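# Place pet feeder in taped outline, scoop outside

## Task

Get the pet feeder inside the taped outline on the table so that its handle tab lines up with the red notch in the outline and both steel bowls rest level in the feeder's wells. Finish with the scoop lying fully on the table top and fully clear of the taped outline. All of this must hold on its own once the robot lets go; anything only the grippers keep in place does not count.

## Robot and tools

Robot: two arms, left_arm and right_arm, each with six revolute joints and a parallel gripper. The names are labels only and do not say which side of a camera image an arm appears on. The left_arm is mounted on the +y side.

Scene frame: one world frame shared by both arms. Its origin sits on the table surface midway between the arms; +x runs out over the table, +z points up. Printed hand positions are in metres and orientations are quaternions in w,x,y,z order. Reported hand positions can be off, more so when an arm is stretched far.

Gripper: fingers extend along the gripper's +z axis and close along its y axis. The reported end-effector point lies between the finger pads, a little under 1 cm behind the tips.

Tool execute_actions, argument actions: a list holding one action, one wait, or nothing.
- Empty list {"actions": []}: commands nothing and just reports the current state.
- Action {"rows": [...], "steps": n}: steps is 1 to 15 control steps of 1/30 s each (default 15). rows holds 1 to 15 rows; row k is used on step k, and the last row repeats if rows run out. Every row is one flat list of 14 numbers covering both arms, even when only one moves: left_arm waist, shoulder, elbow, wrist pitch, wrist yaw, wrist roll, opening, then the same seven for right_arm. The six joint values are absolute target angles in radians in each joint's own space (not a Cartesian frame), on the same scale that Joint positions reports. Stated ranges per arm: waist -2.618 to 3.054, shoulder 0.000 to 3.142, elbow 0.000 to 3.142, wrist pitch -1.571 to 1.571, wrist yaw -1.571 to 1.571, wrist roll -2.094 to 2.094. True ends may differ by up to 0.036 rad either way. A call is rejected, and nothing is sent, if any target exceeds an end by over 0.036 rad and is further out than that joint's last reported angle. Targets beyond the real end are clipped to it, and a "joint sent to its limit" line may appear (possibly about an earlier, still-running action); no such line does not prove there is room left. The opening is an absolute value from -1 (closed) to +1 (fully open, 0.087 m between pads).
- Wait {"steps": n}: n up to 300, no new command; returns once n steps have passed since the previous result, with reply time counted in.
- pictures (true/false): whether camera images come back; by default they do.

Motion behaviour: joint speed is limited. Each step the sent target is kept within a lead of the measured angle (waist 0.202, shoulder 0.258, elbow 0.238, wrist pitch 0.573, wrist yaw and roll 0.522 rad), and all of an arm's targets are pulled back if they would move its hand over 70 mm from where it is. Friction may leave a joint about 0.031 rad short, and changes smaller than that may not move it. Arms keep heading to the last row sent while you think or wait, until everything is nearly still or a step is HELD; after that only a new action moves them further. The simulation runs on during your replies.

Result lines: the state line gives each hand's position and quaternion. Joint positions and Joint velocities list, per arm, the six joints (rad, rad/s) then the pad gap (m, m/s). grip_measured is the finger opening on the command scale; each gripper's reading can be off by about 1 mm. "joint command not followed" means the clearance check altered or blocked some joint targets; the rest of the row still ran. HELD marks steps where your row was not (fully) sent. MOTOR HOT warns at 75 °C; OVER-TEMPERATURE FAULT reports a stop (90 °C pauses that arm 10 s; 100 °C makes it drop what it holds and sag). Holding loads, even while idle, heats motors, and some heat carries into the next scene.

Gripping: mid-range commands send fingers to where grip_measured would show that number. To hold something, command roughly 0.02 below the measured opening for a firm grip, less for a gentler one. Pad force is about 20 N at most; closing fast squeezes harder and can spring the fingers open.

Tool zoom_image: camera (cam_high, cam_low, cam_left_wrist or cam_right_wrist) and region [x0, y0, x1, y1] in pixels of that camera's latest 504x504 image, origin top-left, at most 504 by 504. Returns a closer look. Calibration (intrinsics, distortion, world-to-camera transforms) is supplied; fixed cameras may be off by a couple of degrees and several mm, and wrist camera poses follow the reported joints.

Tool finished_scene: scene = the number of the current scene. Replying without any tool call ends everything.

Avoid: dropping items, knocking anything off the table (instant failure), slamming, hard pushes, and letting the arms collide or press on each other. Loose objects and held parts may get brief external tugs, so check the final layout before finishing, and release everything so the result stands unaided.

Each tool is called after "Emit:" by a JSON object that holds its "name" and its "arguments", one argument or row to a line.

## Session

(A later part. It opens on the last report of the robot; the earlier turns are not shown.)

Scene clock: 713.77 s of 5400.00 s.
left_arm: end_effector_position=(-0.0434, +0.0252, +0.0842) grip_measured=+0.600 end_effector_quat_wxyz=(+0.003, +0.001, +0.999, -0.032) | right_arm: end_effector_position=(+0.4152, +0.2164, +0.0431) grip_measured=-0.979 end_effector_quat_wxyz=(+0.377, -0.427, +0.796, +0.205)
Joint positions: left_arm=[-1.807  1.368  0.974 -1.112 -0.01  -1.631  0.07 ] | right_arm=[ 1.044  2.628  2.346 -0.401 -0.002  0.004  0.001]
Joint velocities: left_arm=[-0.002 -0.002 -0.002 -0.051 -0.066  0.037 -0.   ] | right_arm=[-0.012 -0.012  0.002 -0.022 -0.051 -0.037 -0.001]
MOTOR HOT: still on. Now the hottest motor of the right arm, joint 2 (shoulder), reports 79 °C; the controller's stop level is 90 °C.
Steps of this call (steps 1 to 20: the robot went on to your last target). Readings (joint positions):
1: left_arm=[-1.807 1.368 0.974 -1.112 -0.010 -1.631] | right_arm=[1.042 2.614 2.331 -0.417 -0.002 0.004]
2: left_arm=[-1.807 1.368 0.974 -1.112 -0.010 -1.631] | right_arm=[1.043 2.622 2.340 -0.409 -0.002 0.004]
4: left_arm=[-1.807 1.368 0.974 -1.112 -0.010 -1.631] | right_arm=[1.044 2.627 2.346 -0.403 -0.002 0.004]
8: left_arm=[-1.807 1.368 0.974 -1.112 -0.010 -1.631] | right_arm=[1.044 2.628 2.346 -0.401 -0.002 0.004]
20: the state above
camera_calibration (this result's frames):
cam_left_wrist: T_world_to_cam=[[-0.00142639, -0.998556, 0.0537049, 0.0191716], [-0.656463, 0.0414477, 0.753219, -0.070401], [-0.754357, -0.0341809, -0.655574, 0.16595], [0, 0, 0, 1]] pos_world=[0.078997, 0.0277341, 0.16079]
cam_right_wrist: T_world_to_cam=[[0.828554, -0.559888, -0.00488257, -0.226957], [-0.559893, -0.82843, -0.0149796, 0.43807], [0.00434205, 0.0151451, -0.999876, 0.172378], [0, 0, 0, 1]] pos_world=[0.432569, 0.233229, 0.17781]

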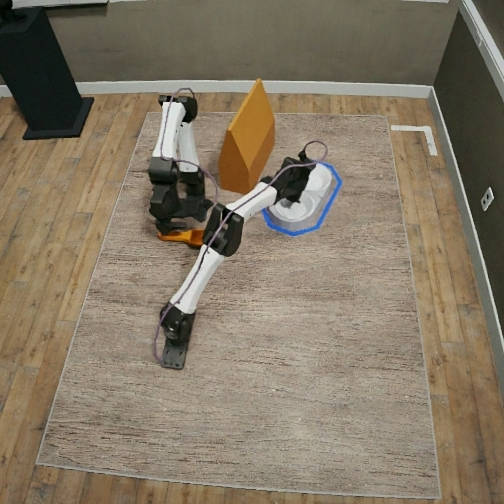

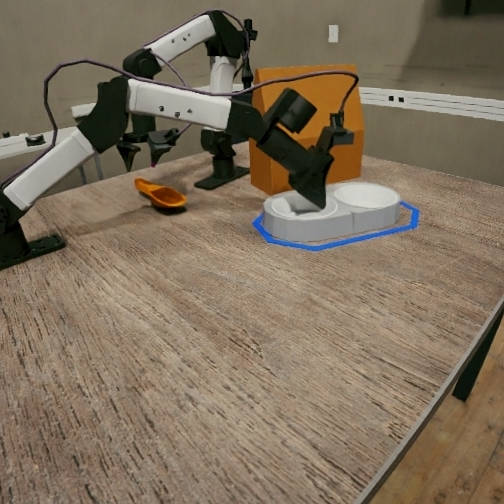

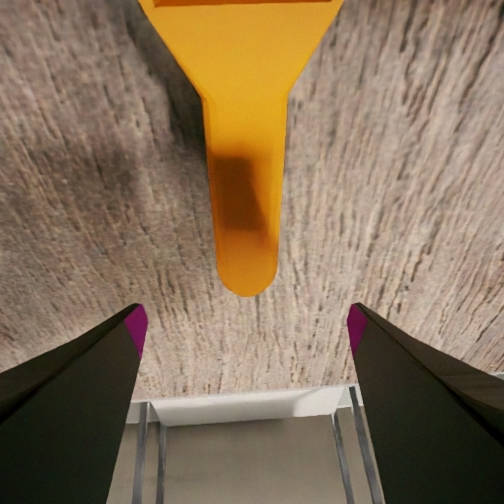

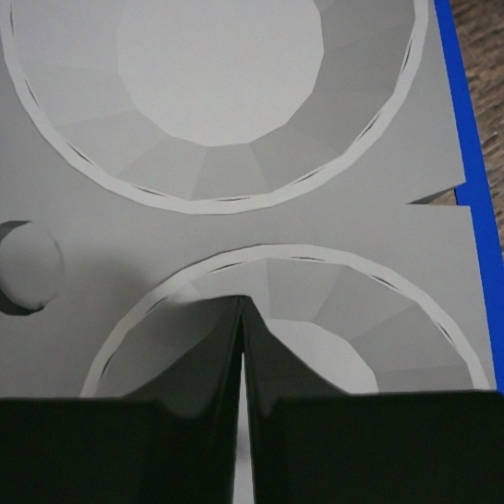

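Emit:
{"name": "execute_actions", "arguments": {
  "actions": [
    {"rows": [[-1.810,1.359,0.988,-1.129,0,-1.636,0.6,1.058,2.665,2.383,-0.372,0,0,-1],[-1.810,1.359,0.988,-1.129,0,-1.636,0.6,1.059,2.675,2.396,-0.366,0,0,-1],[-1.810,1.359,0.988,-1.129,0,-1.636,0.6,1.060,2.685,2.409,-0.359,0,0,-1],[-1.810,1.359,0.988,-1.129,0,-1.636,0.6,1.061,2.694,2.421,-0.353,0,0,-1]], "steps": 15}
  ]
}}

Scene clock: 717.97 s of 5400.00 s.
left_arm: end_effector_position=(-0.0434, +0.0252, +0.0842) grip_measured=+0.600 end_effector_quat_wxyz=(+0.003, +0.001, +0.999, -0.032) | right_arm: end_effector_position=(+0.4207, +0.2270, +0.0434) grip_measured=-0.979 end_effector_quat_wxyz=(+0.392, -0.424, +0.788, +0.213)
Joint positions: left_arm=[-1.807  1.368  0.974 -1.112 -0.01  -1.631  0.07 ] | right_arm=[ 1.046  2.667  2.397 -0.376 -0.     0.003  0.001]
Joint velocities: left_arm=[-0.007 -0.017 -0.002 -0.022  0.051  0.051 -0.   ] | right_arm=[-0.027  0.002 -0.007  0.037  0.051  0.007 -0.   ]
MOTOR HOT: still on. Now the hottest motor of the right arm, joint 2 (shoulder), reports 79 °C; the controller's stop level is 90 °C.
Steps of this call (steps 1 to 15: the robot went on to your last target; steps 16 to 90: nothing new was sent; then 0.70 s passed at rest; steps 91 to 105: all 15 steps of this action). Readings (joint positions):
91: left_arm=[-1.807 1.368 0.974 -1.112 -0.010 -1.631] | right_arm=[1.044 2.629 2.349 -0.401 -0.002 0.004]
92: left_arm=[-1.807 1.368 0.974 -1.112 -0.010 -1.631] | right_arm=[1.044 2.634 2.356 -0.401 -0.002 0.004]
94: left_arm=[-1.807 1.368 0.974 -1.112 -0.010 -1.631] | right_arm=[1.044 2.650 2.379 -0.395 -0.002 0.004]
98: left_arm=[-1.807 1.368 0.974 -1.112 -0.010 -1.631] | right_arm=[1.046 2.666 2.397 -0.378 -0.001 0.003]
105: the state above
camera_calibration (this result's frames):
cam_left_wrist: T_world_to_cam=[[-0.00142639, -0.998556, 0.0537049, 0.0191716], [-0.656463, 0.0414477, 0.753219, -0.070401], [-0.754357, -0.0341809, -0.655574, 0.16595], [0, 0, 0, 1]] pos_world=[0.078997, 0.0277341, 0.16079]
cam_right_wrist: T_world_to_cam=[[0.829389, -0.558657, -0.00407995, -0.22621], [-0.558082, -0.828156, -0.0519725, 0.450721], [0.0256559, 0.0453823, -0.99864, 0.156567], [0, 0, 0, 1]] pos_world=[0.435139, 0.239788, 0.178856]

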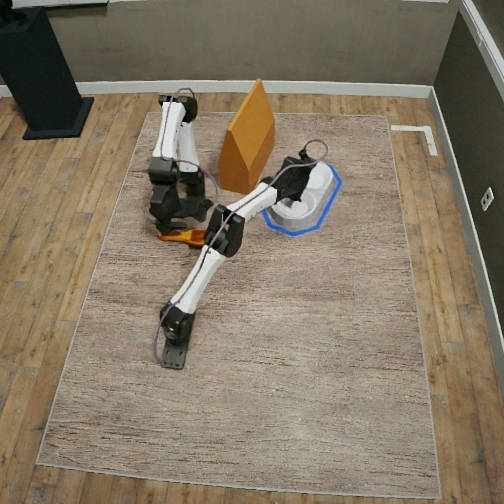

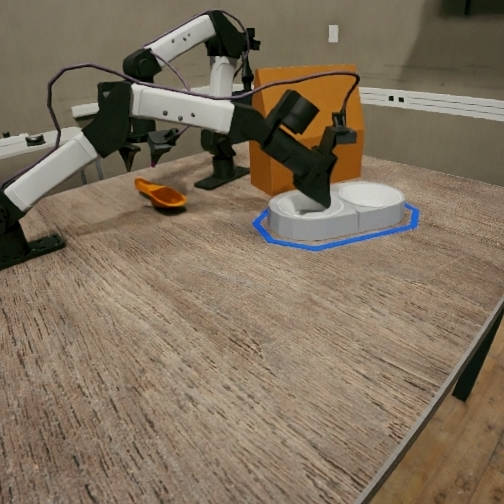

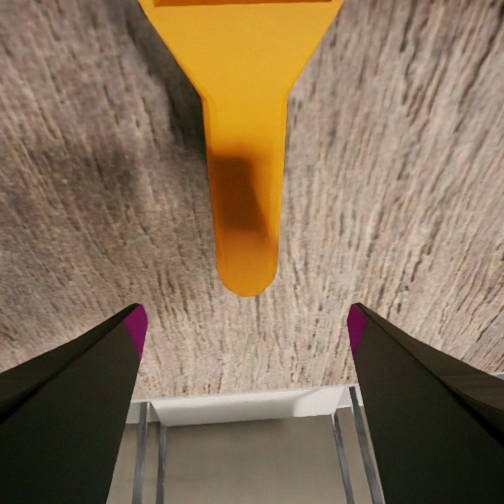

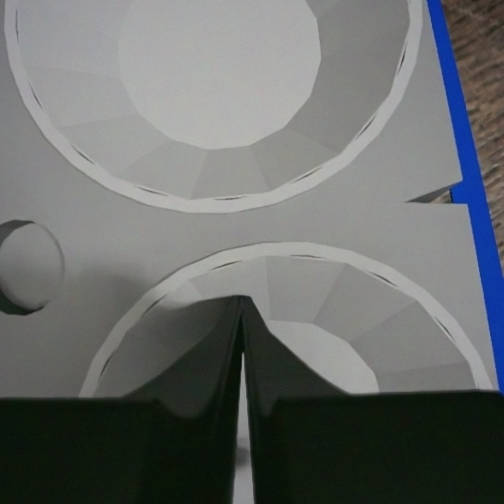

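Emit:
{"name": "execute_actions", "arguments": {
  "actions": [
    {"rows": [[-1.810,1.359,0.988,-1.129,0,-1.636,0.6,1.05,2.65,2.37,-0.38,0,0,-1],[-1.810,1.359,0.988,-1.129,0,-1.636,0.6,1.05,2.63,2.34,-0.385,0,0,-1],[-1.810,1.359,0.988,-1.129,0,-1.636,0.6,1.05,2.61,2.31,-0.39,0,0,-1],[-1.810,1.359,0.988,-1.129,0,-1.636,0.6,1.05,2.585,2.28,-0.395,0,0,-1],[-1.810,1.359,0.988,-1.129,0,-1.636,0.6,1.05,2.56,2.25,-0.40,0,0,-1],[-1.810,1.359,0.988,-1.129,0,-1.636,0.6,1.05,2.53,2.24,-0.41,0,0,-1],[-1.810,1.359,0.988,-1.129,0,-1.636,0.6,1.05,2.50,2.23,-0.42,0,0,-1],[-1.810,1.359,0.988,-1.129,0,-1.636,0.6,1.05,2.47,2.22,-0.43,0,0,-1],[-1.810,1.359,0.988,-1.129,0,-1.636,0.6,1.05,2.44,2.21,-0.44,0,0,-1],[-1.810,1.359,0.988,-1.129,0,-1.636,0.6,1.05,2.40,2.20,-0.45,0,0,-1],[-1.810,1.359,0.988,-1.129,0,-1.636,0.6,1.05,2.36,2.17,-0.47,0,0,-1],[-1.810,1.359,0.988,-1.129,0,-1.636,0.6,1.05,2.31,2.13,-0.50,0,0,-1],[-1.810,1.359,0.988,-1.129,0,-1.636,0.6,1.04,2.25,2.08,-0.53,0,0,-1],[-1.810,1.359,0.988,-1.129,0,-1.636,0.6,1.03,2.19,2.02,-0.57,0,0,-1],[-1.810,1.359,0.988,-1.129,0,-1.636,0.6,1.02,2.12,1.95,-0.61,0,0,-1]], "steps": 15}
  ],
  "pictures": false
}}

Emit:
{"name": "execute_actions", "arguments": {
  "actions": [
    {"rows": [[-1.810,1.359,0.988,-1.129,0,-1.636,0.6,1.00,2.05,1.87,-0.65,0,0,-1],[-1.810,1.359,0.988,-1.129,0,-1.636,0.6,0.98,1.98,1.79,-0.69,0,0,-1],[-1.810,1.359,0.988,-1.129,0,-1.636,0.6,0.96,1.91,1.71,-0.73,0,0,-1],[-1.810,1.359,0.988,-1.129,0,-1.636,0.6,0.94,1.84,1.63,-0.77,0,0,-1],[-1.810,1.359,0.988,-1.129,0,-1.636,0.6,0.92,1.77,1.55,-0.81,0,0,-1],[-1.810,1.359,0.988,-1.129,0,-1.636,0.6,0.90,1.70,1.47,-0.85,0,0,-1],[-1.810,1.359,0.988,-1.129,0,-1.636,0.6,0.88,1.64,1.39,-0.89,0,0,-1],[-1.810,1.359,0.988,-1.129,0,-1.636,0.6,0.86,1.58,1.32,-0.93,0,0,-1],[-1.810,1.359,0.988,-1.129,0,-1.636,0.6,0.84,1.53,1.26,-0.97,0,0,-1],[-1.810,1.359,0.988,-1.129,0,-1.636,0.6,0.82,1.50,1.20,-1.0,0,0,-1],[-1.810,1.359,0.988,-1.129,0,-1.636,0.6,0.80,1.50,1.20,-1.0,0,0,-1]], "steps": 15}
  ],
  "pictures": false
}}

Emit:
{"name": "execute_actions", "arguments": {
  "actions": [
    {"steps": 15}
  ]
}}

Emit:
{"name": "zoom_image", "arguments": {
  "camera": "cam_high",
  "region": [250, 145, 350, 245]
}}

Scene clock: 728.23 s of 5400.00 s.
left_arm: end_effector_position=(-0.0434, +0.0252, +0.0842) grip_measured=+0.600 end_effector_quat_wxyz=(+0.003, +0.001, +0.999, -0.032) | right_arm: end_effector_position=(+0.3812, +0.1648, +0.1513) grip_measured=-0.979 end_effector_quat_wxyz=(+0.387, -0.425, +0.791, +0.209)
Joint positions: left_arm=[-1.807  1.368  0.974 -1.112 -0.01  -1.631  0.07 ] | right_arm=[ 1.044  2.242  2.069 -0.488 -0.     0.003  0.001]
Joint velocities: left_arm=[-0.007  0.022  0.007 -0.037  0.007 -0.037 -0.001] | right_arm=[-0.042 -1.961 -1.507 -0.667  0.022 -0.022  0.   ]
MOTOR HOT: still on. Now the hottest motor of the right arm, joint 2 (shoulder), reports 79 °C; the controller's stop level is 90 °C.
Steps of this call (steps 1 to 15: the robot went on to your last target; steps 16 to 90: nothing new was sent; then 6.77 s passed at rest; steps 91 to 105: all 15 steps of this action). Readings (joint positions):
91: left_arm=[-1.807 1.368 0.974 -1.112 -0.010 -1.631] | right_arm=[1.046 2.665 2.397 -0.377 -0.000 0.003]
92: left_arm=[-1.807 1.368 0.974 -1.112 -0.010 -1.631] | right_arm=[1.046 2.661 2.390 -0.376 -0.000 0.003]
94: left_arm=[-1.807 1.368 0.974 -1.112 -0.010 -1.631] | right_arm=[1.046 2.634 2.347 -0.378 -0.000 0.003]
98: left_arm=[-1.807 1.368 0.974 -1.112 -0.010 -1.631] | right_arm=[1.046 2.549 2.255 -0.406 -0.000 0.003]
105: the state above

Scene clock: 728.73 s of 5400.00 s.
left_arm: end_effector_position=(-0.0434, +0.0252, +0.0842) grip_measured=+0.600 end_effector_quat_wxyz=(+0.003, +0.001, +0.999, -0.032) | right_arm: end_effector_position=(+0.3054, -0.0954, +0.1729) grip_measured=-0.979 end_effector_quat_wxyz=(+0.270, -0.355, +0.889, +0.108)
Joint positions: left_arm=[-1.807  1.368  0.974 -1.112 -0.01  -1.631  0.07 ] | right_arm=[ 0.82   1.505  1.37  -0.847  0.001  0.003  0.001]
Joint velocities: left_arm=[-0.007  0.002 -0.002 -0.081 -0.007  0.022  0.001] | right_arm=[-0.164 -0.281 -1.238 -0.549  0.022 -0.022 -0.   ]
MOTOR HOT: still on. Now the hottest motor of the right arm, joint 2 (shoulder), reports 78 °C; the controller's stop level is 90 °C.
Steps of this call (steps 1 to 15: all 15 steps of this action). Readings (joint positions):
1: left_arm=[-1.807 1.368 0.974 -1.112 -0.010 -1.631] | right_arm=[1.041 2.171 2.012 -0.508 -0.001 0.003]
2: left_arm=[-1.807 1.368 0.974 -1.112 -0.010 -1.631] | right_arm=[1.034 2.101 1.954 -0.531 -0.001 0.003]
4: left_arm=[-1.807 1.368 0.974 -1.112 -0.010 -1.631] | right_arm=[1.010 1.975 1.850 -0.575 -0.002 0.003]
8: left_arm=[-1.807 1.368 0.974 -1.112 -0.010 -1.631] | right_arm=[0.933 1.756 1.665 -0.680 -0.001 0.003]
15: the state above

Scene clock: 729.23 s of 5400.00 s.
left_arm: end_effector_position=(-0.0434, +0.0252, +0.0842) grip_measured=+0.600 end_effector_quat_wxyz=(+0.003, +0.001, +0.999, -0.032) | right_arm: end_effector_position=(+0.2554, -0.1470, +0.1125) grip_measured=-0.979 end_effector_quat_wxyz=(+0.135, -0.363, +0.920, +0.053)
Joint positions: left_arm=[-1.807  1.368  0.974 -1.112 -0.01  -1.631  0.07 ] | right_arm=[ 0.81   1.503  1.209 -0.987  0.001  0.003  0.001]
Joint velocities: left_arm=[ 0.007 -0.027 -0.007 -0.022  0.081 -0.037 -0.   ] | right_arm=[ 0.022 -0.007 -0.017 -0.007 -0.081 -0.007 -0.   ]
MOTOR HOT: still on. Now the hottest motor of the right arm, joint 2 (shoulder), reports 78 °C; the controller's stop level is 90 °C.
Steps of this call (steps 1 to 15: the robot went on to your last target). Readings (joint positions):
1: left_arm=[-1.807 1.368 0.974 -1.112 -0.010 -1.631] | right_arm=[0.815 1.499 1.328 -0.867 0.001 0.003]
2: left_arm=[-1.807 1.368 0.974 -1.112 -0.010 -1.631] | right_arm=[0.812 1.498 1.288 -0.890 0.001 0.003]
4: left_arm=[-1.807 1.368 0.974 -1.112 -0.010 -1.631] | right_arm=[0.810 1.502 1.229 -0.939 0.001 0.003]
8: left_arm=[-1.807 1.368 0.974 -1.112 -0.010 -1.631] | right_arm=[0.810 1.503 1.209 -0.983 0.001 0.003]
15: the state above
camera_calibration (this result's frames):
cam_left_wrist: T_world_to_cam=[[-0.00142639, -0.998556, 0.0537049, 0.0191716], [-0.656463, 0.0414477, 0.753219, -0.070401], [-0.754357, -0.0341809, -0.655574, 0.16595], [0, 0, 0, 1]] pos_world=[0.078997, 0.0277341, 0.16079]
cam_right_wrist: T_world_to_cam=[[0.675688, -0.737171, 0.00506627, -0.285792], [-0.617715, -0.562418, 0.549649, 0.0389011], [-0.402336, -0.374521, -0.83538, 0.276043], [0, 0, 0, 1]] pos_world=[0.328198, -0.085415, 0.210666]

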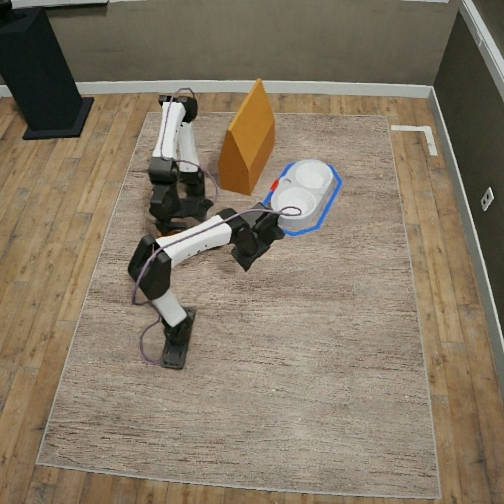

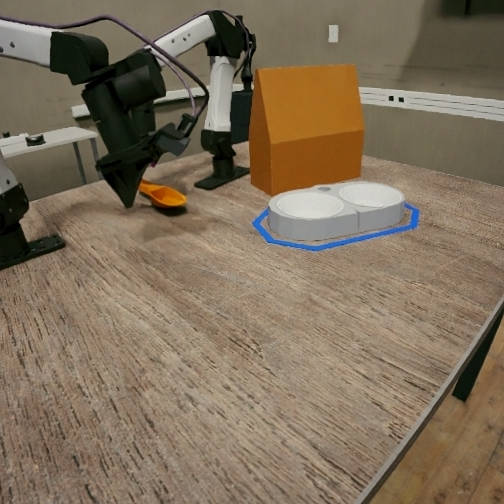

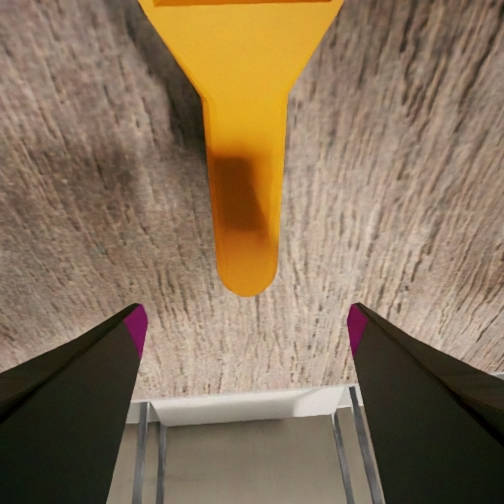

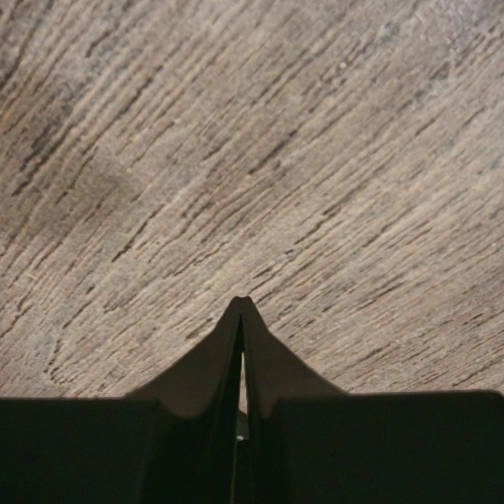

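Region (250, 145, 350, 245) of cam_high's 504x504 image, scaled by 5.040, with more detail than that image has.

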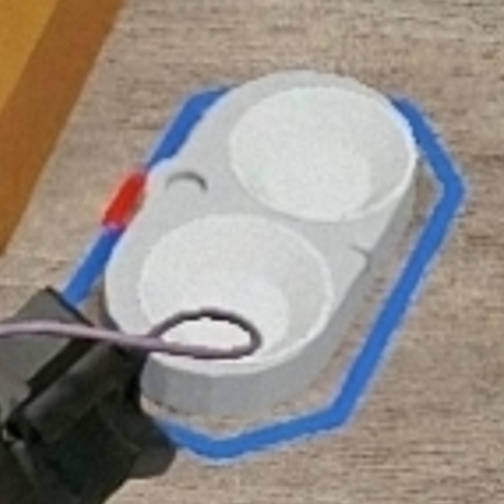

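Emit:
{"name": "zoom_image", "arguments": {
  "camera": "cam_low",
  "region": [240, 160, 430, 260]
}}

Region (240, 160, 430, 260) of cam_low's 504x504 image, scaled by 2.653, with more detail than that image has; it fills the top 265 rows of this view, and the rest is white.

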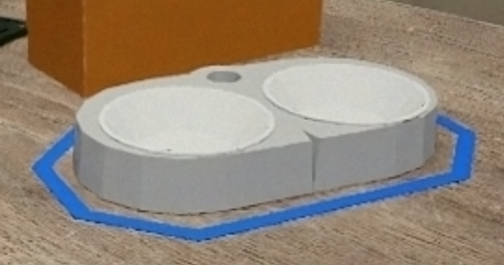

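Emit:
{"name": "finished_scene", "arguments": {
  "scene": 2
}}

The scene is finished: the task was done.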